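# Fit the loose corner brace onto the pencil marks

## Task

Take the loose corner brace from the tray that matches the one already fitted. Set it on the pencil marks with the same side up as the fitted brace. One leg must lie flat on the tray floor and the other must rest flat against the marked board. Then release it so that it stays in place without the robot's help, and move the gripper away.

## Robot and tools

Robot: two arms, left_arm and right_arm, each with a parallel two-finger gripper. Their bases sit in the scene frame at left_arm (-0.020, +0.292, 0) and right_arm (+0.010, -0.365, 0). The names are only labels and do not mean left or right in any image.

Scene frame: metres, with the origin on the table top between the arms. +z is up, +x points out over the table, and left_arm is on the +y side. Each state line gives every gripper's end_effector_position (x, y, z in m) and end_effector_quat_wxyz in this frame. That position is the point between the finger pads, about 1 cm back from the tips. The reported position can be a little off, more so when the arm is stretched far.

Gripper axes: the fingers point along the gripper's own +z, and they open and close along its own y.

execute_actions takes actions, a list holding one action, one wait, or nothing. An empty list [] only returns the current state, with pictures. An action looks like {"rows": [[...]], "steps": n}, with n from 9 to 15 (default 15); each step lasts 1/30 s. Each row runs for one step, and the last row repeats if there are fewer rows than steps. A wait looks like {"steps": n} with n up to 300, counted from the previous result, so your own reply time is part of it. pictures (true/false) requests camera images.

A row is one list of 14 numbers for both arms, each between -1 and 1: dx, dy, dz, rx, ry, rz, opening for left_arm, then the same seven for right_arm. You must send all 14 even if only one arm moves. The first six are an offset, not a pose. They are measured in that gripper's own axes from its pose in the most recent result that showed it; before any such result in a scene, and for a second or later call within one reply, they are measured from where the arm is when the action begins. Every row in an action uses that same reference, not the row before it. Scale: 1.0 equals 0.6 m, or 180 degrees for rx, ry, rz, which together form a single rotation vector. opening is absolute: +1 is fully open (0.094 m) and -1 is closed. All zero offsets do not mean stay still; they pull the arm back to the reference pose.

move takes target, one 14-number row laid out and referenced exactly as above (offsets in the gripper frame, same scale), plus an optional speed in m/s from 0.002 to 0.5 (default 0.25; turning rate up to twice that in rad/s). Both grippers travel in straight lines and finish together, over 0.5 to 10 s; longer paths stop at 10 s before reaching the target. Openings are sent at the start. Paths ignore obstacles and the other arm. The result adds a move: line with the ending (done, off_target, moving, held, fault), the limits that acted (paced = the pose sent was clipped; held = a check blocked steps and the arm may then jump faster), and each gripper's distance from its target.

wait takes seconds (0 to 10) and lets the scene run with no new command. zoom_image takes camera (cam_head_left, cam_head_right, cam_high, cam_low, cam_left_wrist, cam_right_wrist) and region [x0, y0, x1, y1] in pixels from the top-left, at most 504 by 504. read_manual only gives licence texts. finished_scene takes scene, the number of the scene you are ending; it cannot be undone and the goal must hold afterwards.

How the controller behaves: each step, the command is clipped to within 70 mm and 16 degrees of the measured pose, then inverse kinematics moves the joints, favouring position over orientation. Arms tend to end a centimetre or more below the target and can sag further under repeated zero offsets; to hold an arm still, in the first call of a reply send the offset back to its wanted pose, then zeros, aiming higher if it still sits low. An action's result is taken 9 steps before its end; those steps run while you reply. Afterwards the arm drifts at most 70 mm more toward its last clipped pose, so check the result and send the remainder. A Hand target line, shown when nothing is pending, is the pose the controller is currently driving toward. The simulation keeps running while you think.

Result lines: grip_measured is the finger opening on the command scale; the last Joint positions value is the opening in metres. Readings may be off by about 1 mm. To hold a part, command roughly 0.03 below grip_measured; a smaller margin grips more gently. HELD marks steps where your row was not sent in full; pose unreachable means the clearance check changed or blocked a command for that arm. FAULT lines report arm stops; MOTOR HOT warns from 85 °C, and at 100 °C the arm drops what it holds and stops (OVER-TEMPERATURE FAULT), so don't hold loads longer than needed. Joint torques are noisy, offset readings.

Joint ranges (rad): waist -2.880 to 2.880, shoulder 0 to 3.142, elbow 0 to 3.019, wrist pitch -1.693 to 1.571, wrist yaw -1.571 to 1.571, wrist roll -2.094 to 2.094.

Avoid: dropping or knocking anything off the table, fast or deep moves into contact (speed and overshoot past contact both raise force), arms colliding or pressing on each other, and releasing the brace where it only stays put because the gripper holds it. Brief external tugs or pushes on objects may happen. When done, open the gripper and lift clear.

Each tool is called after ">>>" in YAML: its name, and indented under it one key for each argument.

## Session

>>> execute_actions:
  actions: []

Scene clock: 0.00 s of 4600.00 s.
left_arm: end_effector_position=(+0.7580, +0.2984, +0.2692) grip_measured=+1.000 end_effector_quat_wxyz=(+0.592, +0.375, +0.530, +0.477) | right_arm: end_effector_position=(+0.2305, -0.2158, +0.1373) grip_measured=+1.000 end_effector_quat_wxyz=(+0.077, -0.129, +0.979, -0.140)
Joint positions: left_arm=[-0.209  1.954  1.323  0.788 -0.069  1.305  0.094] | right_arm=[ 0.929  1.107  0.773 -1.292  0.317  0.544  0.094]
Joint velocities: left_arm=[-0.015  0.015 -0.002  0.007 -0.007 -0.095  0.   ] | right_arm=[-0.005 -0.005 -0.002  0.007 -0.066  0.022  0.   ]
Joint torques (N m, as the arm reports them, + toward a larger angle): no reading
Motor temperatures (°C, as the motors report them): left_arm=[28 30 28 26 29 30] | right_arm=[27 30 29 28 27 28]
Hand target (left_arm): +0.761, +0.298, +0.293; +0.603, +0.364, +0.518, +0.485
Hand target (right_arm): +0.237, -0.209, +0.146; +0.087, -0.127, +0.979, -0.132
camera_calibration (this result's frames):
cam_left_wrist: T_world_to_cam=[[0.191091, -0.255801, -0.947655, 0.186737], [-0.584588, 0.745893, -0.319219, 0.31105], [0.788506, 0.614987, -0.00700483, -0.656592], [0, 0, 0, 1]] pos_world=[0.663879, 0.219553, 0.271656]
cam_right_wrist: T_world_to_cam=[[0.221406, -0.930059, 0.293207, -0.295006], [-0.888995, -0.0689134, 0.452702, 0.133056], [-0.400833, -0.36089, -0.842075, 0.251482], [0, 0, 0, 1]] pos_world=[0.284405, -0.174447, 0.23803]

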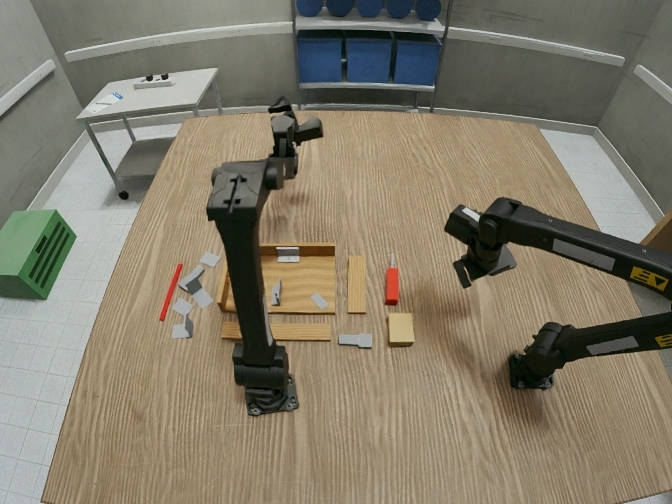

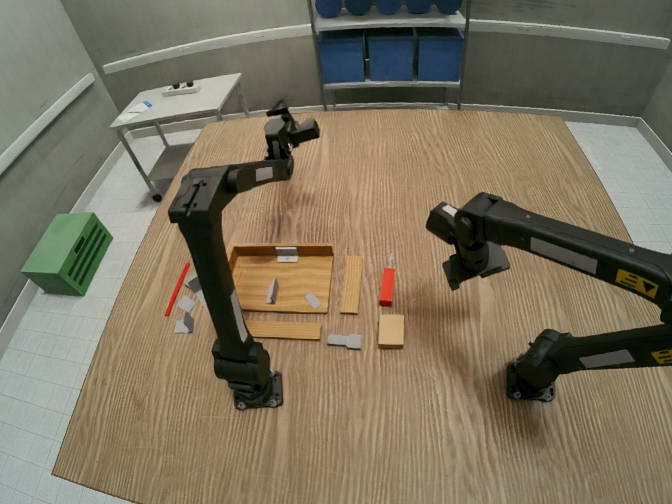

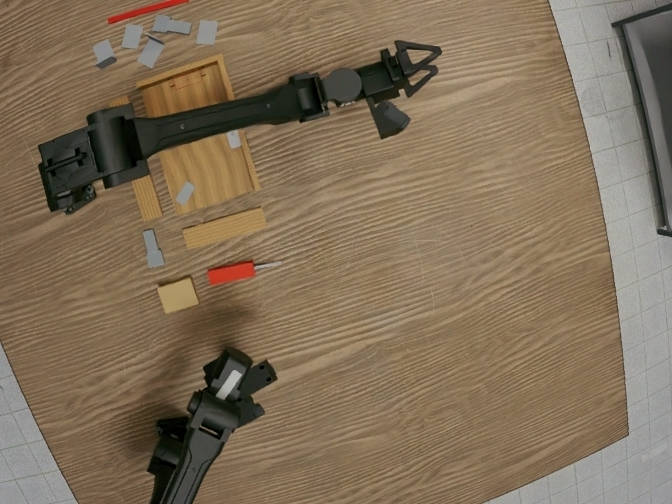

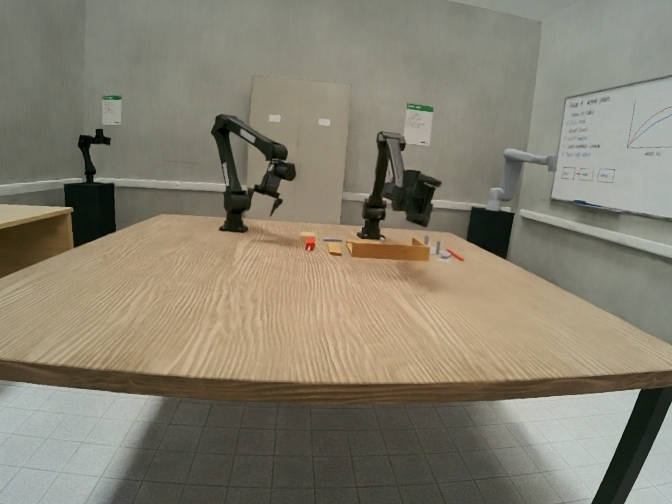

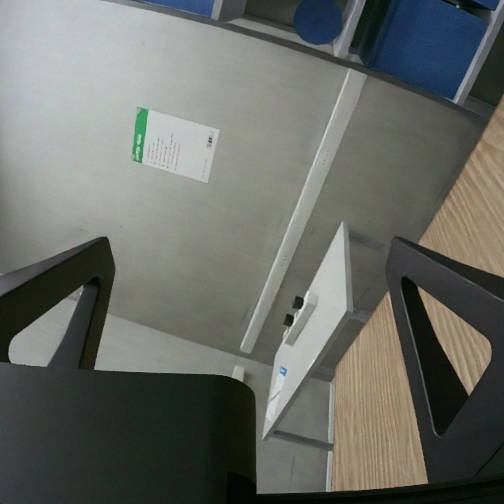

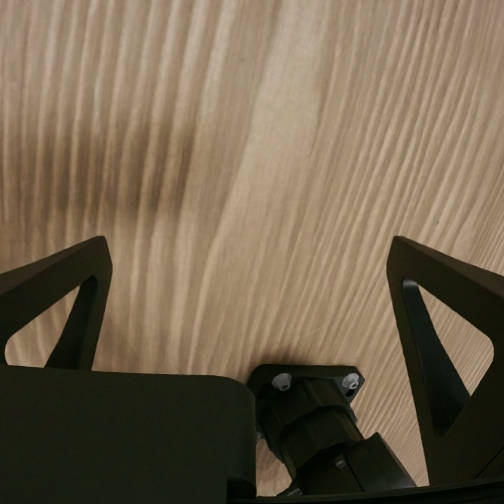

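>>> zoom_image:
  camera: "cam_head_right"
  region: [215, 230, 345, 325]

>>> zoom_image:
  camera: "cam_head_left"
  region: [215, 230, 345, 325]

>>> zoom_image:
  camera: "cam_high"
  region: [120, 40, 280, 220]

Region (215, 230, 345, 325) of cam_head_right's 672x504 image, scaled by 3.877, with more detail than that image has; it fills the top 368 rows of this view, and the rest is white.

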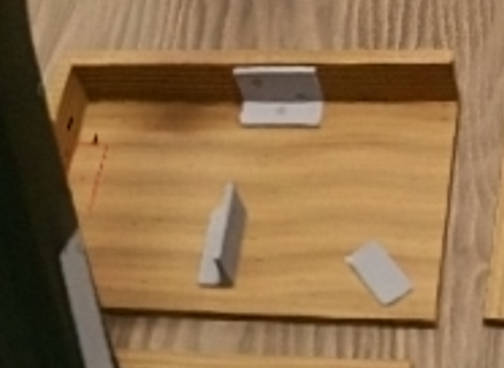

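Region (215, 230, 345, 325) of cam_head_left's 672x504 image, scaled by 3.877, with more detail than that image has; it fills the top 368 rows of this view, and the rest is white.

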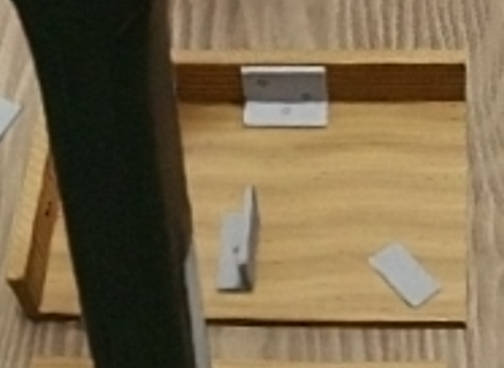

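Region (120, 40, 280, 220) of cam_high's 672x504 image, scaled by 2.800, with more detail than that image has.

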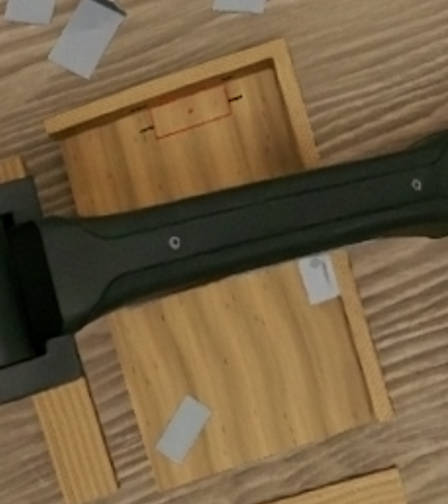

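>>> move:
  target: [0.0789,-0.0821,-0.844,0.549,0.059,0.0796,1.0,0,0,0,0,0,0,1.0]
  speed: 0.4

Scene clock: 7.87 s of 4600.00 s.
left_arm: end_effector_position=(+0.2654, +0.2993, +0.1242) grip_measured=+1.000 end_effector_quat_wxyz=(-0.005, +0.697, +0.717, -0.001) | right_arm: end_effector_position=(+0.2305, -0.2158, +0.1373) grip_measured=+1.000 end_effector_quat_wxyz=(+0.077, -0.129, +0.979, -0.140)
Joint positions: left_arm=[-0.179  1.151  0.792 -1.22  -0.006  1.567  0.094] | right_arm=[ 0.929  1.107  0.773 -1.292  0.317  0.544  0.094]
Joint velocities: left_arm=[-0.015 -0.015 -0.022 -0.022 -0.007  0.022  0.   ] | right_arm=[-0.005 -0.015  0.012  0.002  0.037  0.007  0.   ]
Joint torques (N m, as the arm reports them, + toward a larger angle): left_arm=[-0.47 -5.44  7.94 -0.28 -0.17  0.06] | right_arm=[-2.12 -7.1   7.43  0.4   0.23 -0.13]
Motor temperatures (°C, as the motors report them): left_arm=[28 31 30 26 29 30] | right_arm=[27 30 31 28 27 28]
Hand target (left_arm): +0.265, +0.299, +0.131; -0.004, +0.701, +0.713, +0.003
Hand target (right_arm): +0.230, -0.216, +0.137; +0.077, -0.129, +0.979, -0.140
Off the commanded pose (left_arm): 0.006 m, 2 deg.
Off the commanded pose (right_arm): 0.000 m, 0 deg.
Kept back: nothing.
After step 90, 2.23 s passed at rest.
move: done
camera_calibration (this result's frames):
cam_left_wrist: T_world_to_cam=[[-0.999617, -0.0221633, -0.0165505, 0.274139], [-0.0276569, 0.811208, 0.584103, -0.303407], [0.000480289, 0.584337, -0.811511, 0.0485], [0, 0, 0, 1]] pos_world=[0.26562, 0.223862, 0.221117]
cam_right_wrist: T_world_to_cam=[[0.221406, -0.930059, 0.293207, -0.295006], [-0.888995, -0.0689134, 0.452702, 0.133056], [-0.400833, -0.36089, -0.842075, 0.251482], [0, 0, 0, 1]] pos_world=[0.284405, -0.174447, 0.23803]

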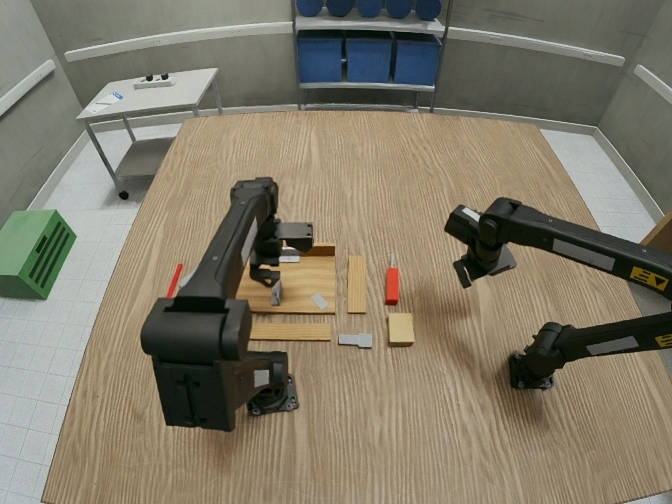

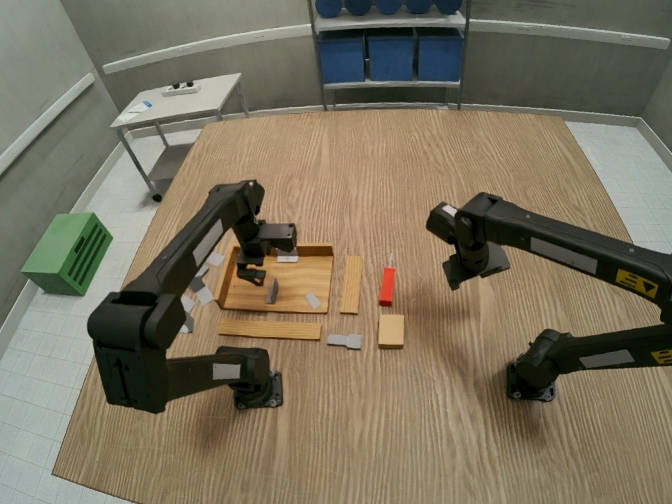

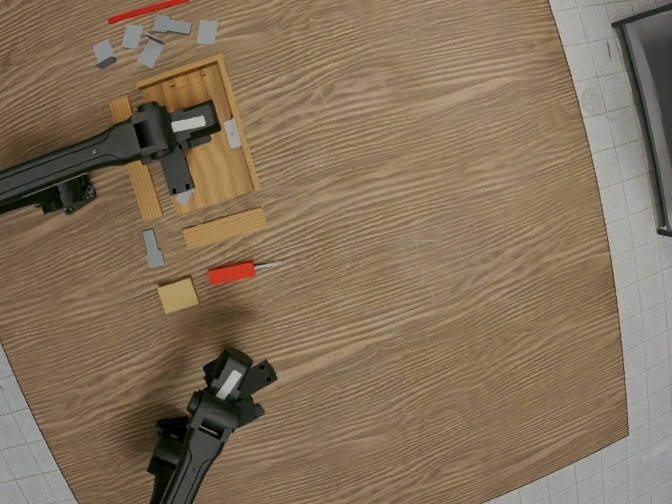

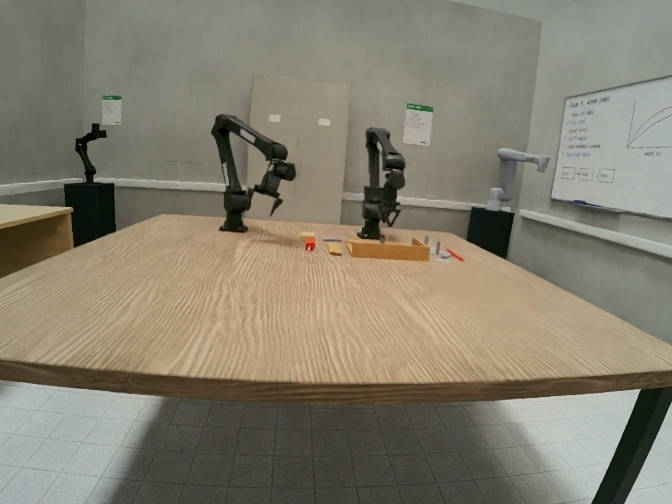

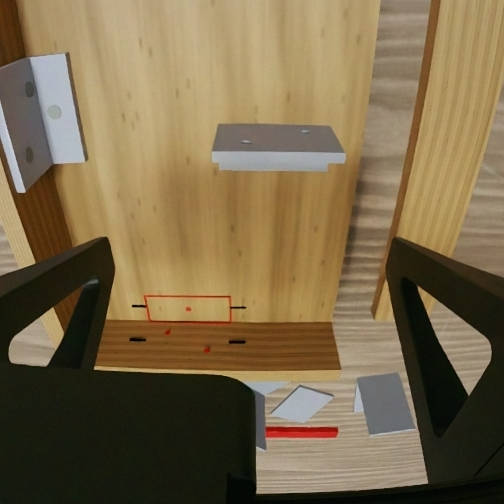

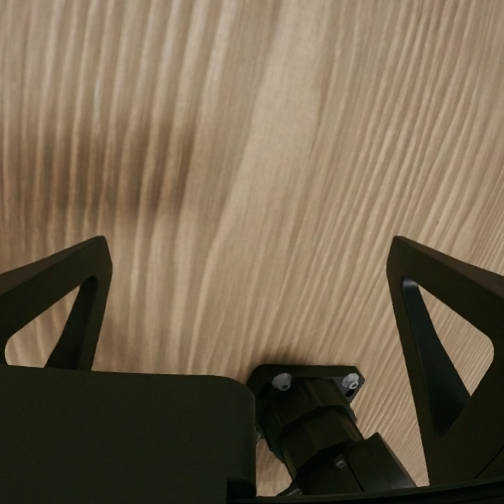

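>>> move:
  target: [-0.0145,-0.0117,0.1337,-0.008,0,0,0.75,0,0,0,0,0,0,1.0]
  speed: 0.12

Scene clock: 11.00 s of 4600.00 s.
left_arm: end_effector_position=(+0.2518, +0.2932, +0.0422) grip_measured=+0.752 end_effector_quat_wxyz=(-0.004, +0.697, +0.717, +0.000) | right_arm: end_effector_position=(+0.2305, -0.2158, +0.1373) grip_measured=+1.000 end_effector_quat_wxyz=(+0.077, -0.129, +0.979, -0.140)
Joint positions: left_arm=[-0.2    1.238  0.616 -0.953 -0.006  1.546  0.082] | right_arm=[ 0.929  1.107  0.773 -1.292  0.317  0.544  0.094]
Joint velocities: left_arm=[-0.015 -0.005  0.022 -0.007 -0.022 -0.037  0.   ] | right_arm=[-0.015 -0.005  0.002 -0.007 -0.037  0.007  0.   ]
Joint torques (N m, as the arm reports them, + toward a larger angle): left_arm=[-1.08 -4.55  7.05  0.94 -0.05 -0.1 ] | right_arm=[-2.45 -6.93  7.33  0.39  0.24 -0.1 ]
Motor temperatures (°C, as the motors report them): left_arm=[28 31 30 26 29 30] | right_arm=[27 30 31 28 27 28]
Hand target (left_arm): +0.259, +0.291, +0.044; +0.004, +0.697, +0.717, +0.008
Hand target (right_arm): +0.230, -0.216, +0.137; +0.077, -0.129, +0.979, -0.140
Off the commanded pose (left_arm): 0.007 m, 1 deg.
Off the commanded pose (right_arm): 0.000 m, 0 deg.
Kept back: nothing.
move: done
camera_calibration (this result's frames):
cam_left_wrist: T_world_to_cam=[[-0.99956, -0.0221594, -0.0197267, 0.259142], [-0.02951, 0.811106, 0.584154, -0.250517], [0.00305594, 0.584479, -0.811403, -0.0151859], [0, 0, 0, 1]] pos_world=[0.251682, 0.217814, 0.139131]
cam_right_wrist: T_world_to_cam=[[0.221406, -0.930059, 0.293207, -0.295006], [-0.888995, -0.0689134, 0.452702, 0.133056], [-0.400833, -0.36089, -0.842075, 0.251482], [0, 0, 0, 1]] pos_world=[0.284405, -0.174447, 0.23803]

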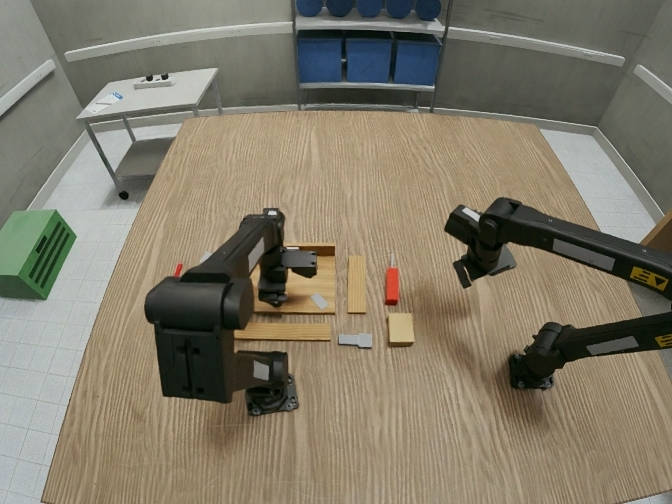

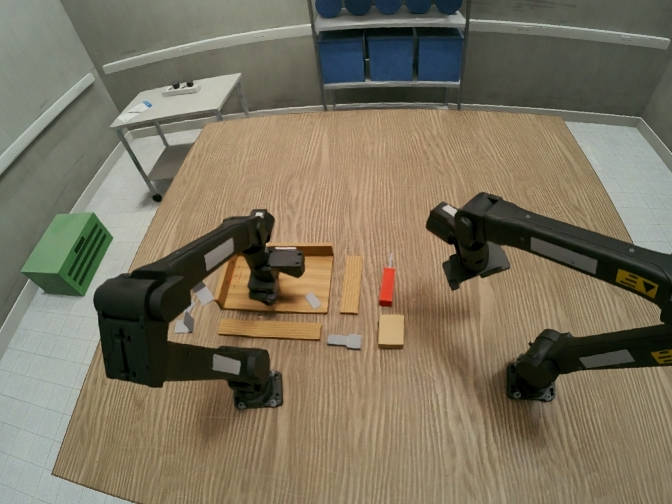

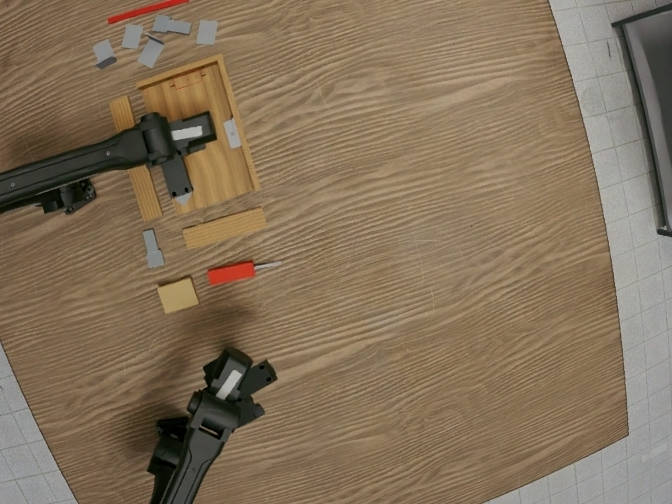

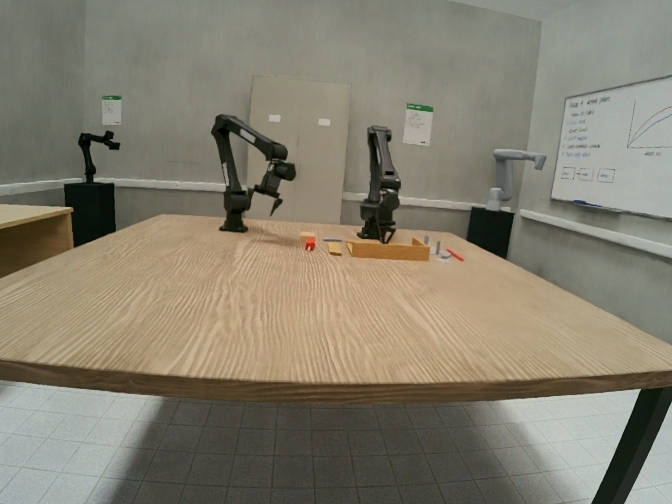

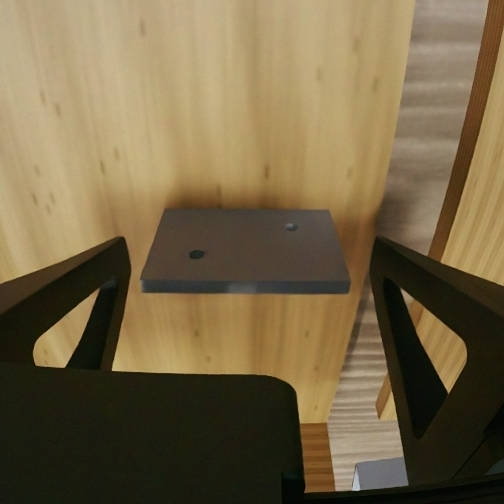

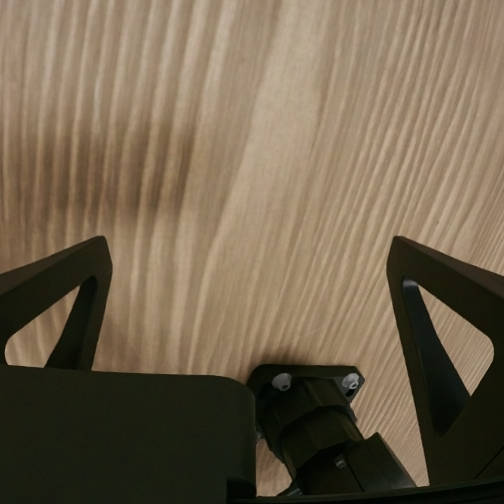

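>>> execute_actions:
  actions:
    - {"rows":[[-0.0037,0.012,-0.003,-0.007,0,0,0.62,0,0,0,0,0,0,1],[-0.0037,0.012,-0.003,-0.007,0,0,0.52,0,0,0,0,0,0,1],[-0.0037,0.012,-0.003,-0.007,0,0,0.44,0,0,0,0,0,0,1],[-0.0037,0.012,-0.003,-0.007,0,0,0.39,0,0,0,0,0,0,1],[-0.0037,0.012,-0.003,-0.007,0,0,0.36,0,0,0,0,0,0,1],[-0.0037,0.012,-0.003,-0.007,0,0,0.33,0,0,0,0,0,0,1],[-0.0037,0.012,-0.003,-0.007,0,0,0.31,0,0,0,0,0,0,1],[-0.0037,0.012,-0.003,-0.007,0,0,0.29,0,0,0,0,0,0,1],[-0.0037,0.012,-0.003,-0.007,0,0,0.27,0,0,0,0,0,0,1],[-0.0037,0.012,-0.003,-0.007,0,0,0.25,0,0,0,0,0,0,1]],"steps":12}
  pictures: false

>>> execute_actions:
  actions:
    - {"steps":11}
  pictures: true

Scene clock: 11.80 s of 4600.00 s.
left_arm: end_effector_position=(+0.2518, +0.2932, +0.0422) grip_measured=+0.487 end_effector_quat_wxyz=(-0.004, +0.697, +0.717, +0.000) | right_arm: end_effector_position=(+0.2305, -0.2158, +0.1373) grip_measured=+1.000 end_effector_quat_wxyz=(+0.077, -0.129, +0.979, -0.140)
Joint positions: left_arm=[-0.2    1.238  0.616 -0.953 -0.006  1.545  0.07 ] | right_arm=[ 0.929  1.107  0.773 -1.292  0.317  0.544  0.094]
Joint velocities: left_arm=[-0.015 -0.005  0.007 -0.012  0.051  0.037 -0.091] | right_arm=[-0.005  0.005  0.012  0.012 -0.037 -0.022  0.   ]
Joint torques (N m, as the arm reports them, + toward a larger angle): left_arm=[-0.78 -4.5   7.09  0.75 -0.02 -0.12] | right_arm=[-2.03 -6.61  7.49  0.5   0.24 -0.1 ]
Motor temperatures (°C, as the motors report them): left_arm=[28 31 30 26 29 30] | right_arm=[27 30 31 28 27 28]
Steps of this call (steps 1 to 21: nothing new was sent; steps 22 to 24: the first 3 steps of this action). Readings (end_effector_position):
22: left_arm (+0.2518, +0.2932, +0.0422) | right_arm (+0.2305, -0.2158, +0.1373)
23: left_arm (+0.2518, +0.2932, +0.0422) | right_arm (+0.2305, -0.2158, +0.1373)
24: the state above

Scene clock: 12.17 s of 4600.00 s.
left_arm: end_effector_position=(+0.2518, +0.2932, +0.0422) grip_measured=+0.259 end_effector_quat_wxyz=(-0.004, +0.697, +0.717, +0.000) | right_arm: end_effector_position=(+0.2305, -0.2158, +0.1373) grip_measured=+1.000 end_effector_quat_wxyz=(+0.077, -0.129, +0.979, -0.140)
Joint positions: left_arm=[-0.2    1.238  0.616 -0.953 -0.006  1.545  0.059] | right_arm=[ 0.929  1.107  0.773 -1.292  0.317  0.544  0.094]
Joint velocities: left_arm=[ 0.005  0.005 -0.002  0.002 -0.022 -0.081  0.001] | right_arm=[-0.015  0.005  0.007 -0.007  0.007 -0.066  0.   ]
Joint torques (N m, as the arm reports them, + toward a larger angle): left_arm=[-0.73 -4.63  7.1   0.71 -0.01 -0.12] | right_arm=[-1.74 -6.54  7.43  0.34  0.22 -0.1 ]
Motor temperatures (°C, as the motors report them): left_arm=[28 31 30 26 29 30] | right_arm=[27 30 31 28 27 28]
Hand target (left_arm): +0.259, +0.291, +0.044; +0.004, +0.697, +0.717, +0.008
Hand target (right_arm): +0.230, -0.216, +0.137; +0.077, -0.129, +0.979, -0.140
Off the commanded pose (left_arm): 0.008 m, 1 deg.
Off the commanded pose (right_arm): 0.000 m, 0 deg.
Kept back: nothing.
Steps of this call (steps 1 to 9: the last 9 steps of your previous action; steps 10 to 11: nothing new was sent). Readings (end_effector_position):
1: left_arm (+0.2518, +0.2932, +0.0422) | right_arm (+0.2305, -0.2158, +0.1373)
2: left_arm (+0.2518, +0.2932, +0.0422) | right_arm (+0.2305, -0.2158, +0.1373)
4: left_arm (+0.2518, +0.2932, +0.0422) | right_arm (+0.2305, -0.2158, +0.1373)
8: left_arm (+0.2518, +0.2932, +0.0422) | right_arm (+0.2305, -0.2158, +0.1373)
11: the state above
camera_calibration (this result's frames):
cam_left_wrist: T_world_to_cam=[[-0.999534, -0.0233031, -0.0197336, 0.259471], [-0.0304422, 0.811068, 0.584159, -0.250272], [0.00239253, 0.584487, -0.8114, -0.0150212], [0, 0, 0, 1]] pos_world=[0.251767, 0.217814, 0.139131]
cam_right_wrist: T_world_to_cam=[[0.221406, -0.930059, 0.293207, -0.295006], [-0.888995, -0.0689134, 0.452702, 0.133056], [-0.400833, -0.36089, -0.842075, 0.251482], [0, 0, 0, 1]] pos_world=[0.284405, -0.174447, 0.23803]

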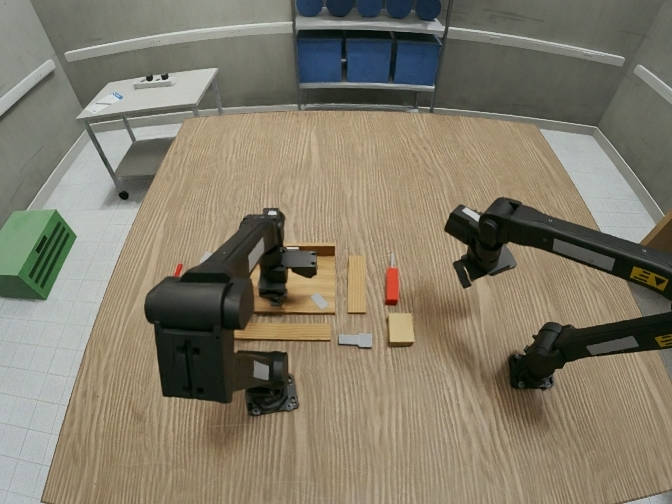

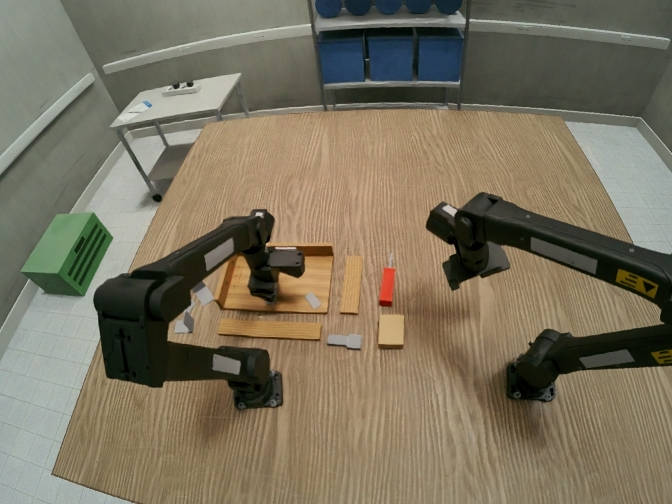

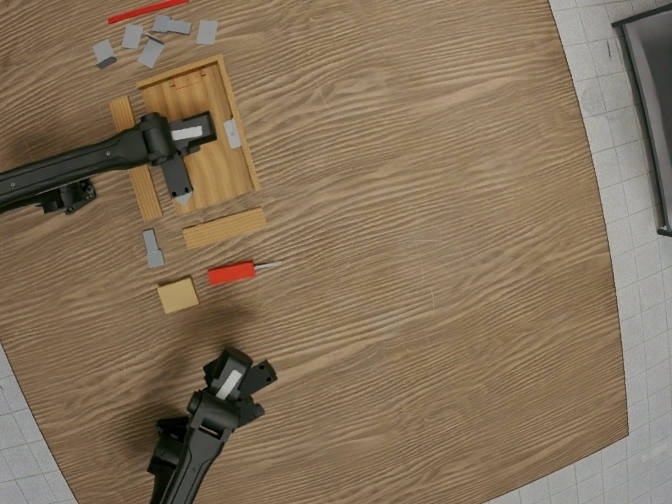

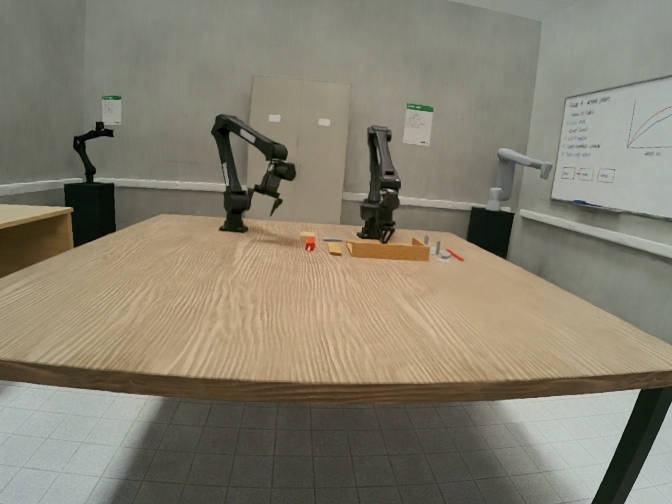

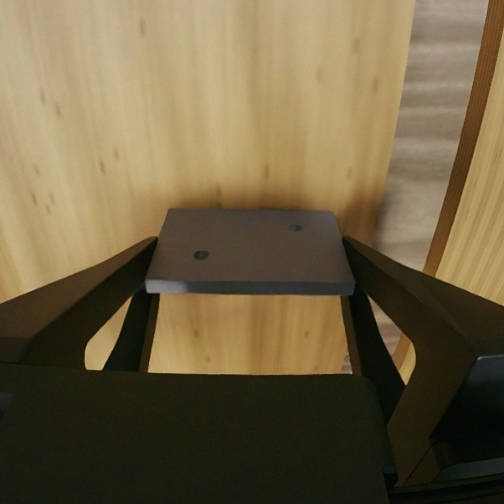

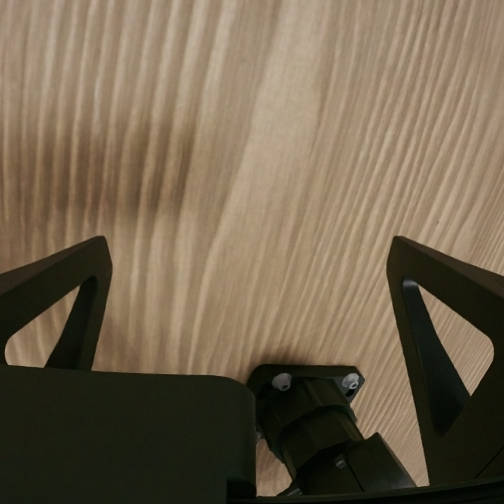

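>>> move:
  target: [0,0.02,-0.09,-0.012,0,-0.05,0.225,0,0,0,0,0,0,1.0]
  speed: 0.12

>>> move:
  target: [0.1743,0.147,-0.013,0,0,-0.947,0.225,0,0,0,0,0,0,1.0]
  speed: 0.5

Scene clock: 14.17 s of 4600.00 s.
left_arm: end_effector_position=(+0.2481, +0.2932, +0.0788) grip_measured=+0.241 end_effector_quat_wxyz=(-0.004, +0.641, +0.768, +0.001) | right_arm: end_effector_position=(+0.2305, -0.2158, +0.1373) grip_measured=+1.000 end_effector_quat_wxyz=(+0.077, -0.129, +0.979, -0.140)
Joint positions: left_arm=[-0.2    1.158  0.667 -1.085 -0.006  1.395  0.058] | right_arm=[ 0.929  1.107  0.773 -1.292  0.317  0.544  0.094]
Joint velocities: left_arm=[-0.005 -0.015 -0.007 -0.007  0.037 -0.11  -0.001] | right_arm=[-0.005  0.015  0.012 -0.012 -0.007  0.022  0.   ]
Joint torques (N m, as the arm reports them, + toward a larger angle): left_arm=[-0.25 -5.1  10.67 -0.35 -0.12 -0.17] | right_arm=[-1.65 -6.92  7.4   0.41  0.25 -0.1 ]
Motor temperatures (°C, as the motors report them): left_arm=[28 31 30 26 29 30] | right_arm=[27 30 31 28 27 28]
Hand target (left_arm): +0.263, +0.293, +0.096; +0.010, +0.638, +0.770, +0.014
Hand target (right_arm): +0.230, -0.216, +0.137; +0.077, -0.129, +0.979, -0.140
Off the commanded pose (left_arm): 0.024 m, 2 deg.
Off the commanded pose (right_arm): 0.000 m, 0 deg.
Kept back: nothing.
move: off_target (left_arm)
camera_calibration (this result's frames):
cam_left_wrist: T_world_to_cam=[[-0.984833, -0.172311, -0.0203061, 0.296561], [-0.151498, 0.796973, 0.584708, -0.237625], [-0.0845683, 0.578916, -0.81099, 0.0378573], [0, 0, 0, 1]] pos_world=[0.259265, 0.218565, 0.175665]
cam_right_wrist: T_world_to_cam=[[0.221406, -0.930059, 0.293207, -0.295006], [-0.888995, -0.0689134, 0.452702, 0.133056], [-0.400833, -0.36089, -0.842075, 0.251482], [0, 0, 0, 1]] pos_world=[0.284405, -0.174447, 0.23803]

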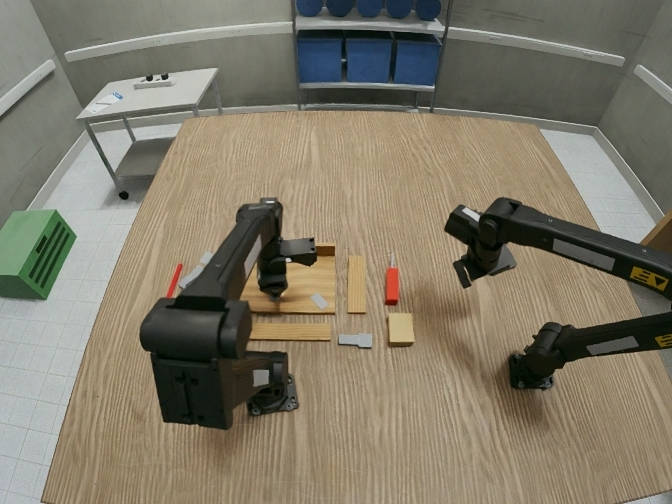

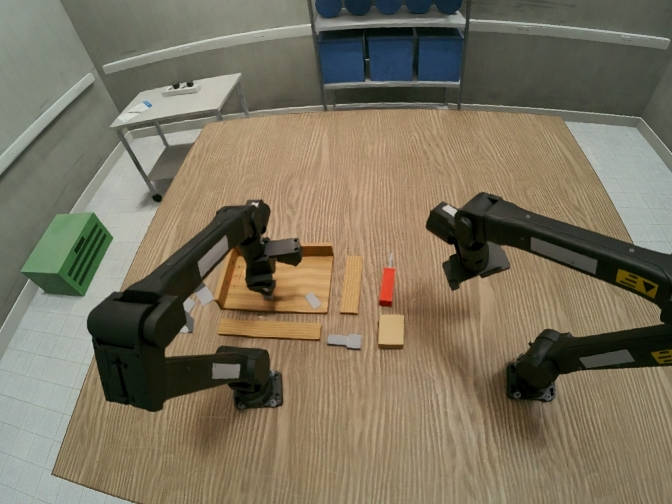

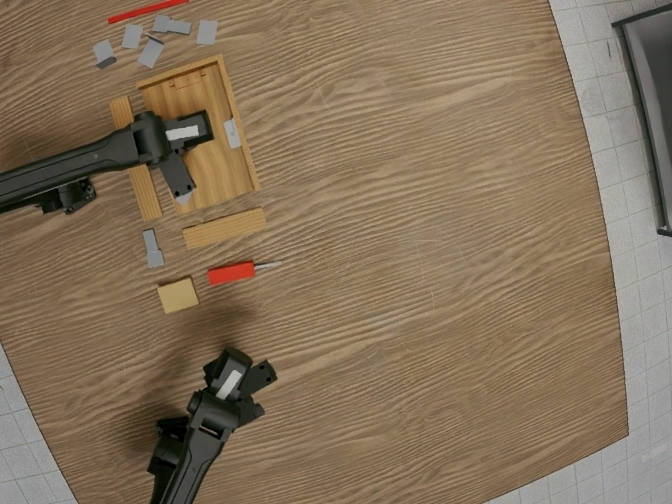

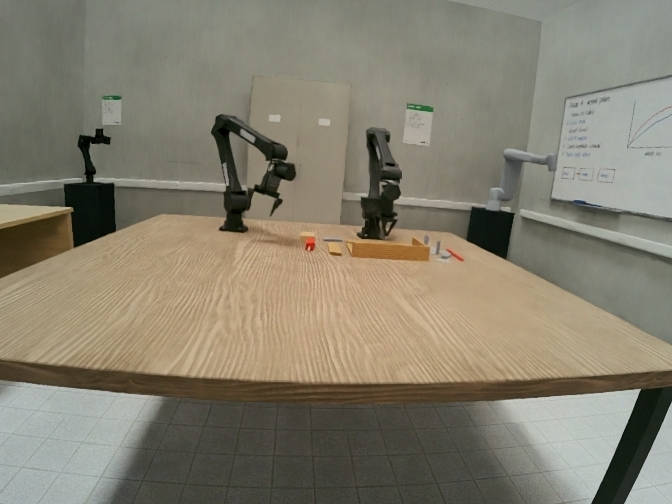

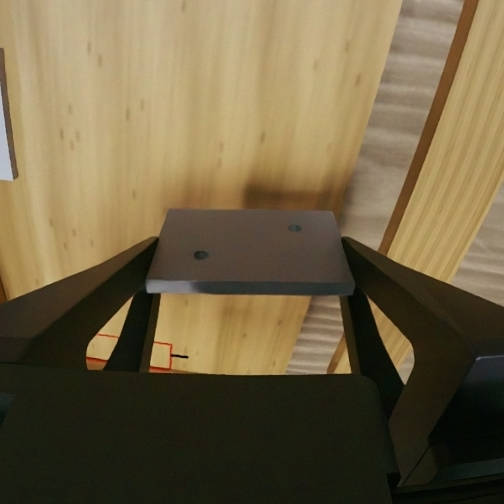

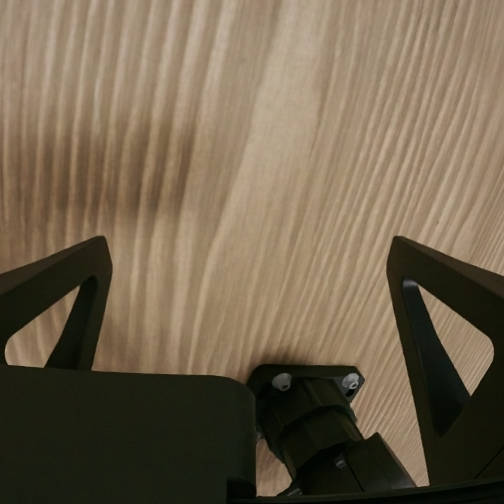

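Scene clock: 17.90 s of 4600.00 s.
left_arm: end_effector_position=(+0.2970, +0.4016, +0.0746) grip_measured=+0.241 end_effector_quat_wxyz=(-0.023, -0.706, +0.707, +0.010) | right_arm: end_effector_position=(+0.2305, -0.2158, +0.1373) grip_measured=+1.000 end_effector_quat_wxyz=(+0.077, -0.129, +0.979, -0.140)
Joint positions: left_arm=[ 0.133  1.387  0.85  -1.085  0.002 -1.233  0.058] | right_arm=[ 0.929  1.107  0.773 -1.292  0.317  0.544  0.094]
Joint velocities: left_arm=[-0.005  0.005 -0.017  0.012 -0.022 -0.066 -0.001] | right_arm=[ 0.005 -0.005  0.007  0.017 -0.007  0.022  0.   ]
Joint torques (N m, as the arm reports them, + toward a larger angle): left_arm=[ 0.3  -6.54 10.61  0.4  -0.35 -0.12] | right_arm=[-2.38 -6.66  7.47  0.29  0.22 -0.08]
Motor temperatures (°C, as the motors report them): left_arm=[28 31 31 26 29 30] | right_arm=[27 30 31 28 27 28]
Hand target (left_arm): +0.317, +0.411, +0.087; +0.001, +0.712, -0.703, -0.002
Hand target (right_arm): +0.230, -0.216, +0.137; +0.077, -0.129, +0.979, -0.140
Off the commanded pose (left_arm): 0.025 m, 3 deg.
Off the commanded pose (right_arm): 0.000 m, 0 deg.
Kept back: nothing.
move: off_target (left_arm)
camera_calibration (this result's frames):
cam_left_wrist: T_world_to_cam=[[0.997424, -0.00841295, -0.071242, -0.287425], [0.0355702, -0.804421, 0.592994, 0.272785], [-0.0622974, -0.594, -0.802049, 0.43957], [0, 0, 0, 1]] pos_world=[0.304365, 0.47812, 0.17032]
cam_right_wrist: T_world_to_cam=[[0.221406, -0.930059, 0.293207, -0.295006], [-0.888995, -0.0689134, 0.452702, 0.133056], [-0.400833, -0.36089, -0.842075, 0.251482], [0, 0, 0, 1]] pos_world=[0.284405, -0.174447, 0.23803]

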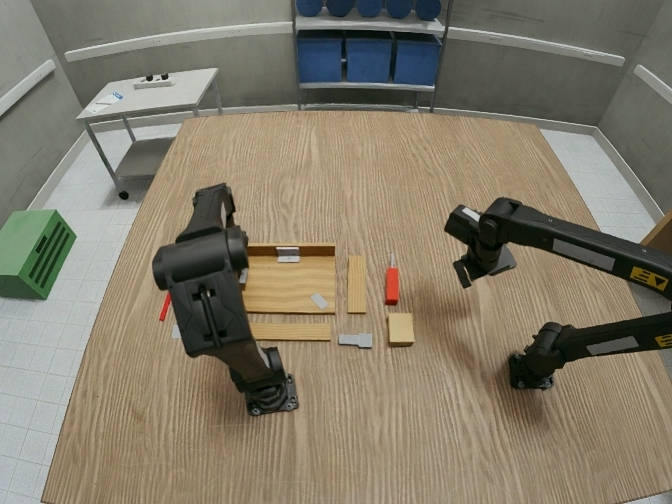

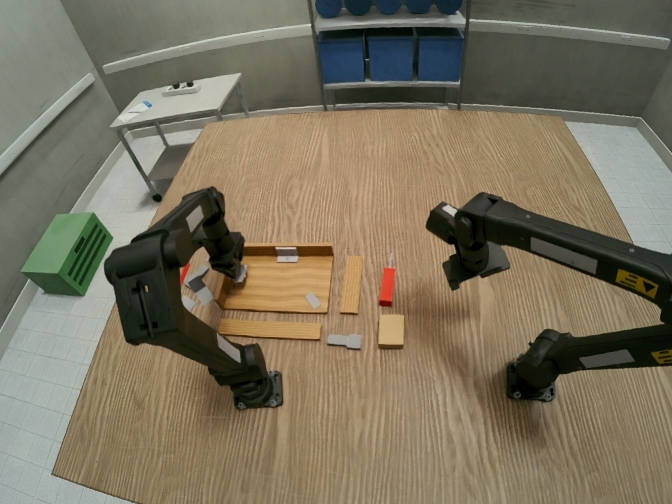

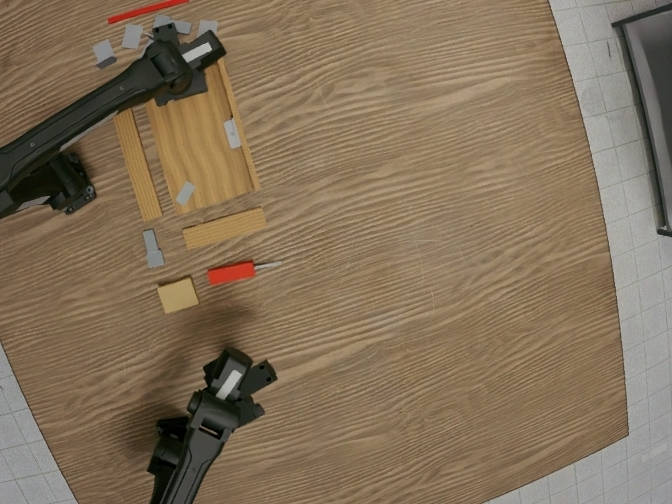

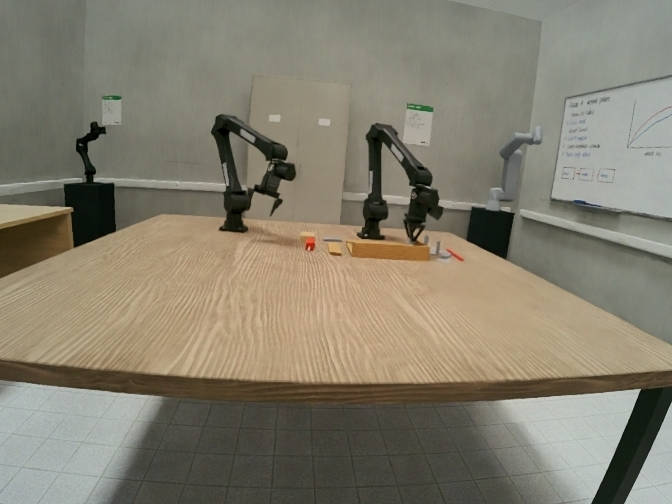

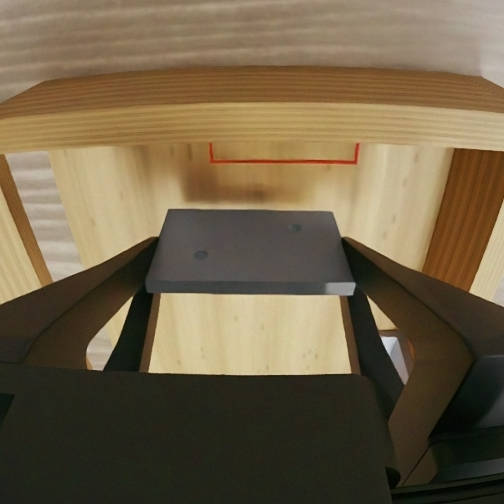

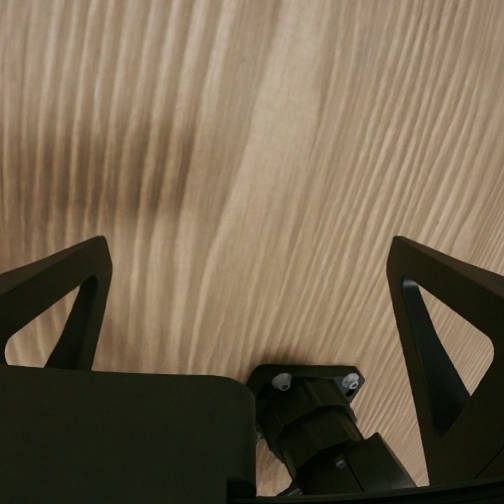

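>>> move:
  target: [-0.0165,-0.0305,0.0443,0.021,-0.008,-0.004,0.225,0,0,0,0,0,0,1.0]
  speed: 0.06

Scene clock: 20.23 s of 4600.00 s.
left_arm: end_effector_position=(+0.3096, +0.4061, +0.0472) grip_measured=+0.241 end_effector_quat_wxyz=(+0.001, -0.708, +0.707, -0.001) | right_arm: end_effector_position=(+0.2305, -0.2158, +0.1373) grip_measured=+1.000 end_effector_quat_wxyz=(+0.077, -0.129, +0.979, -0.140)
Joint positions: left_arm=[ 0.133  1.433  0.813 -0.949  0.001 -1.236  0.058] | right_arm=[ 0.929  1.107  0.773 -1.292  0.317  0.544  0.094]
Joint velocities: left_arm=[-0.005 -0.015 -0.002  0.017  0.081  0.007  0.   ] | right_arm=[ 0.005  0.005  0.002  0.007  0.037 -0.051  0.   ]
Joint torques (N m, as the arm reports them, + toward a larger angle): left_arm=[ 0.49 -7.24  6.87  0.71 -0.24 -0.04] | right_arm=[-2.06 -6.67  7.34  0.37  0.28 -0.11]
Motor temperatures (°C, as the motors report them): left_arm=[28 31 31 26 29 30] | right_arm=[27 30 31 28 27 28]
Hand target (left_arm): +0.314, +0.411, +0.047; -0.009, +0.711, -0.703, +0.004
Hand target (right_arm): +0.230, -0.216, +0.137; +0.077, -0.129, +0.979, -0.140
Off the commanded pose (left_arm): 0.007 m, 1 deg.
Off the commanded pose (right_arm): 0.000 m, 0 deg.
Kept back: nothing.
move: done
camera_calibration (this result's frames):
cam_left_wrist: T_world_to_cam=[[0.999756, -0.00453449, -0.0216409, -0.30651], [0.00884271, -0.81507, 0.579296, 0.305439], [-0.0202656, -0.579345, -0.81483, 0.402758], [0, 0, 0, 1]] pos_world=[0.311897, 0.4809, 0.144607]
cam_right_wrist: T_world_to_cam=[[0.221406, -0.930059, 0.293207, -0.295006], [-0.888995, -0.0689134, 0.452702, 0.133056], [-0.400833, -0.36089, -0.842075, 0.251482], [0, 0, 0, 1]] pos_world=[0.284405, -0.174447, 0.23803]

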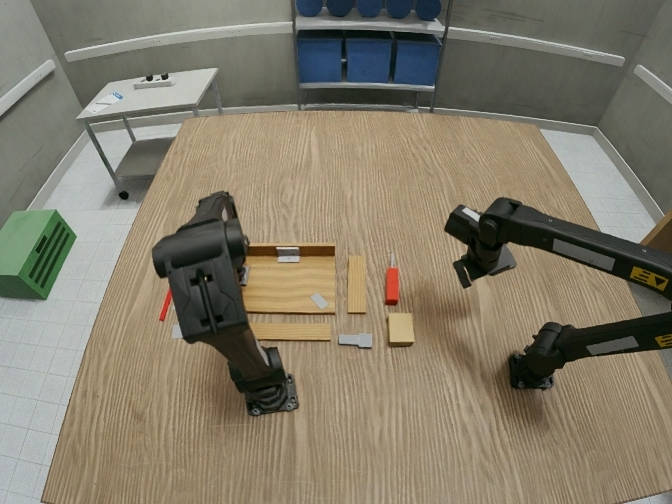

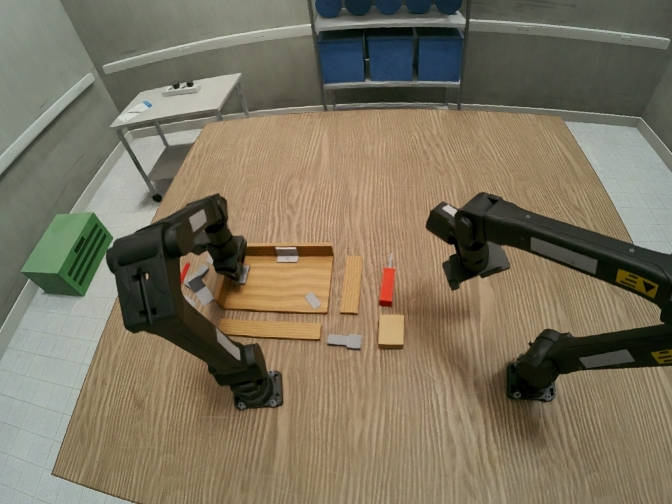

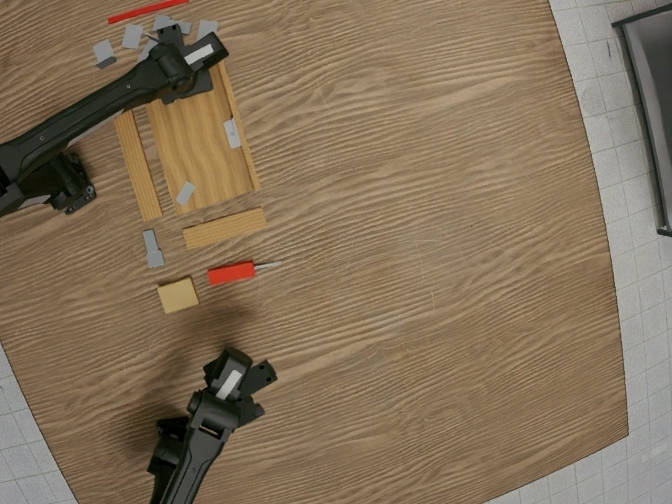

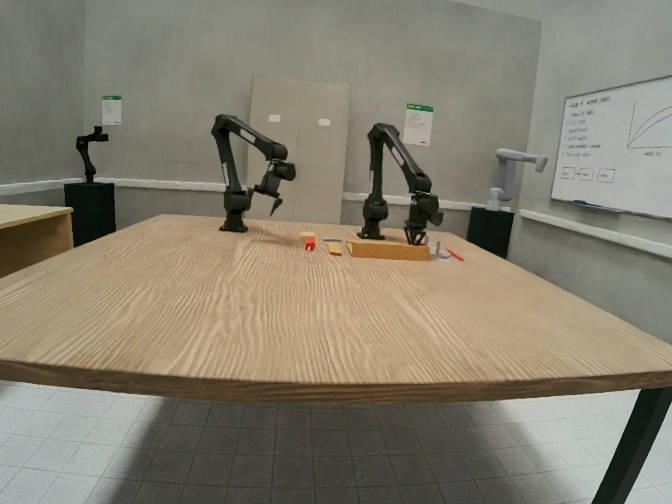

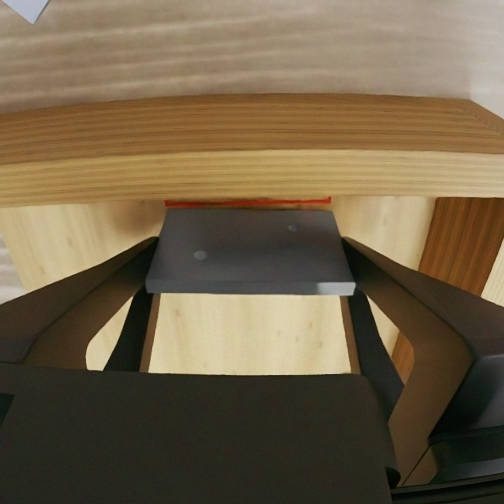

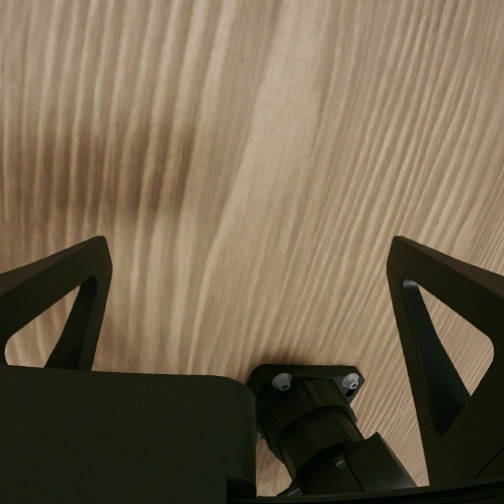

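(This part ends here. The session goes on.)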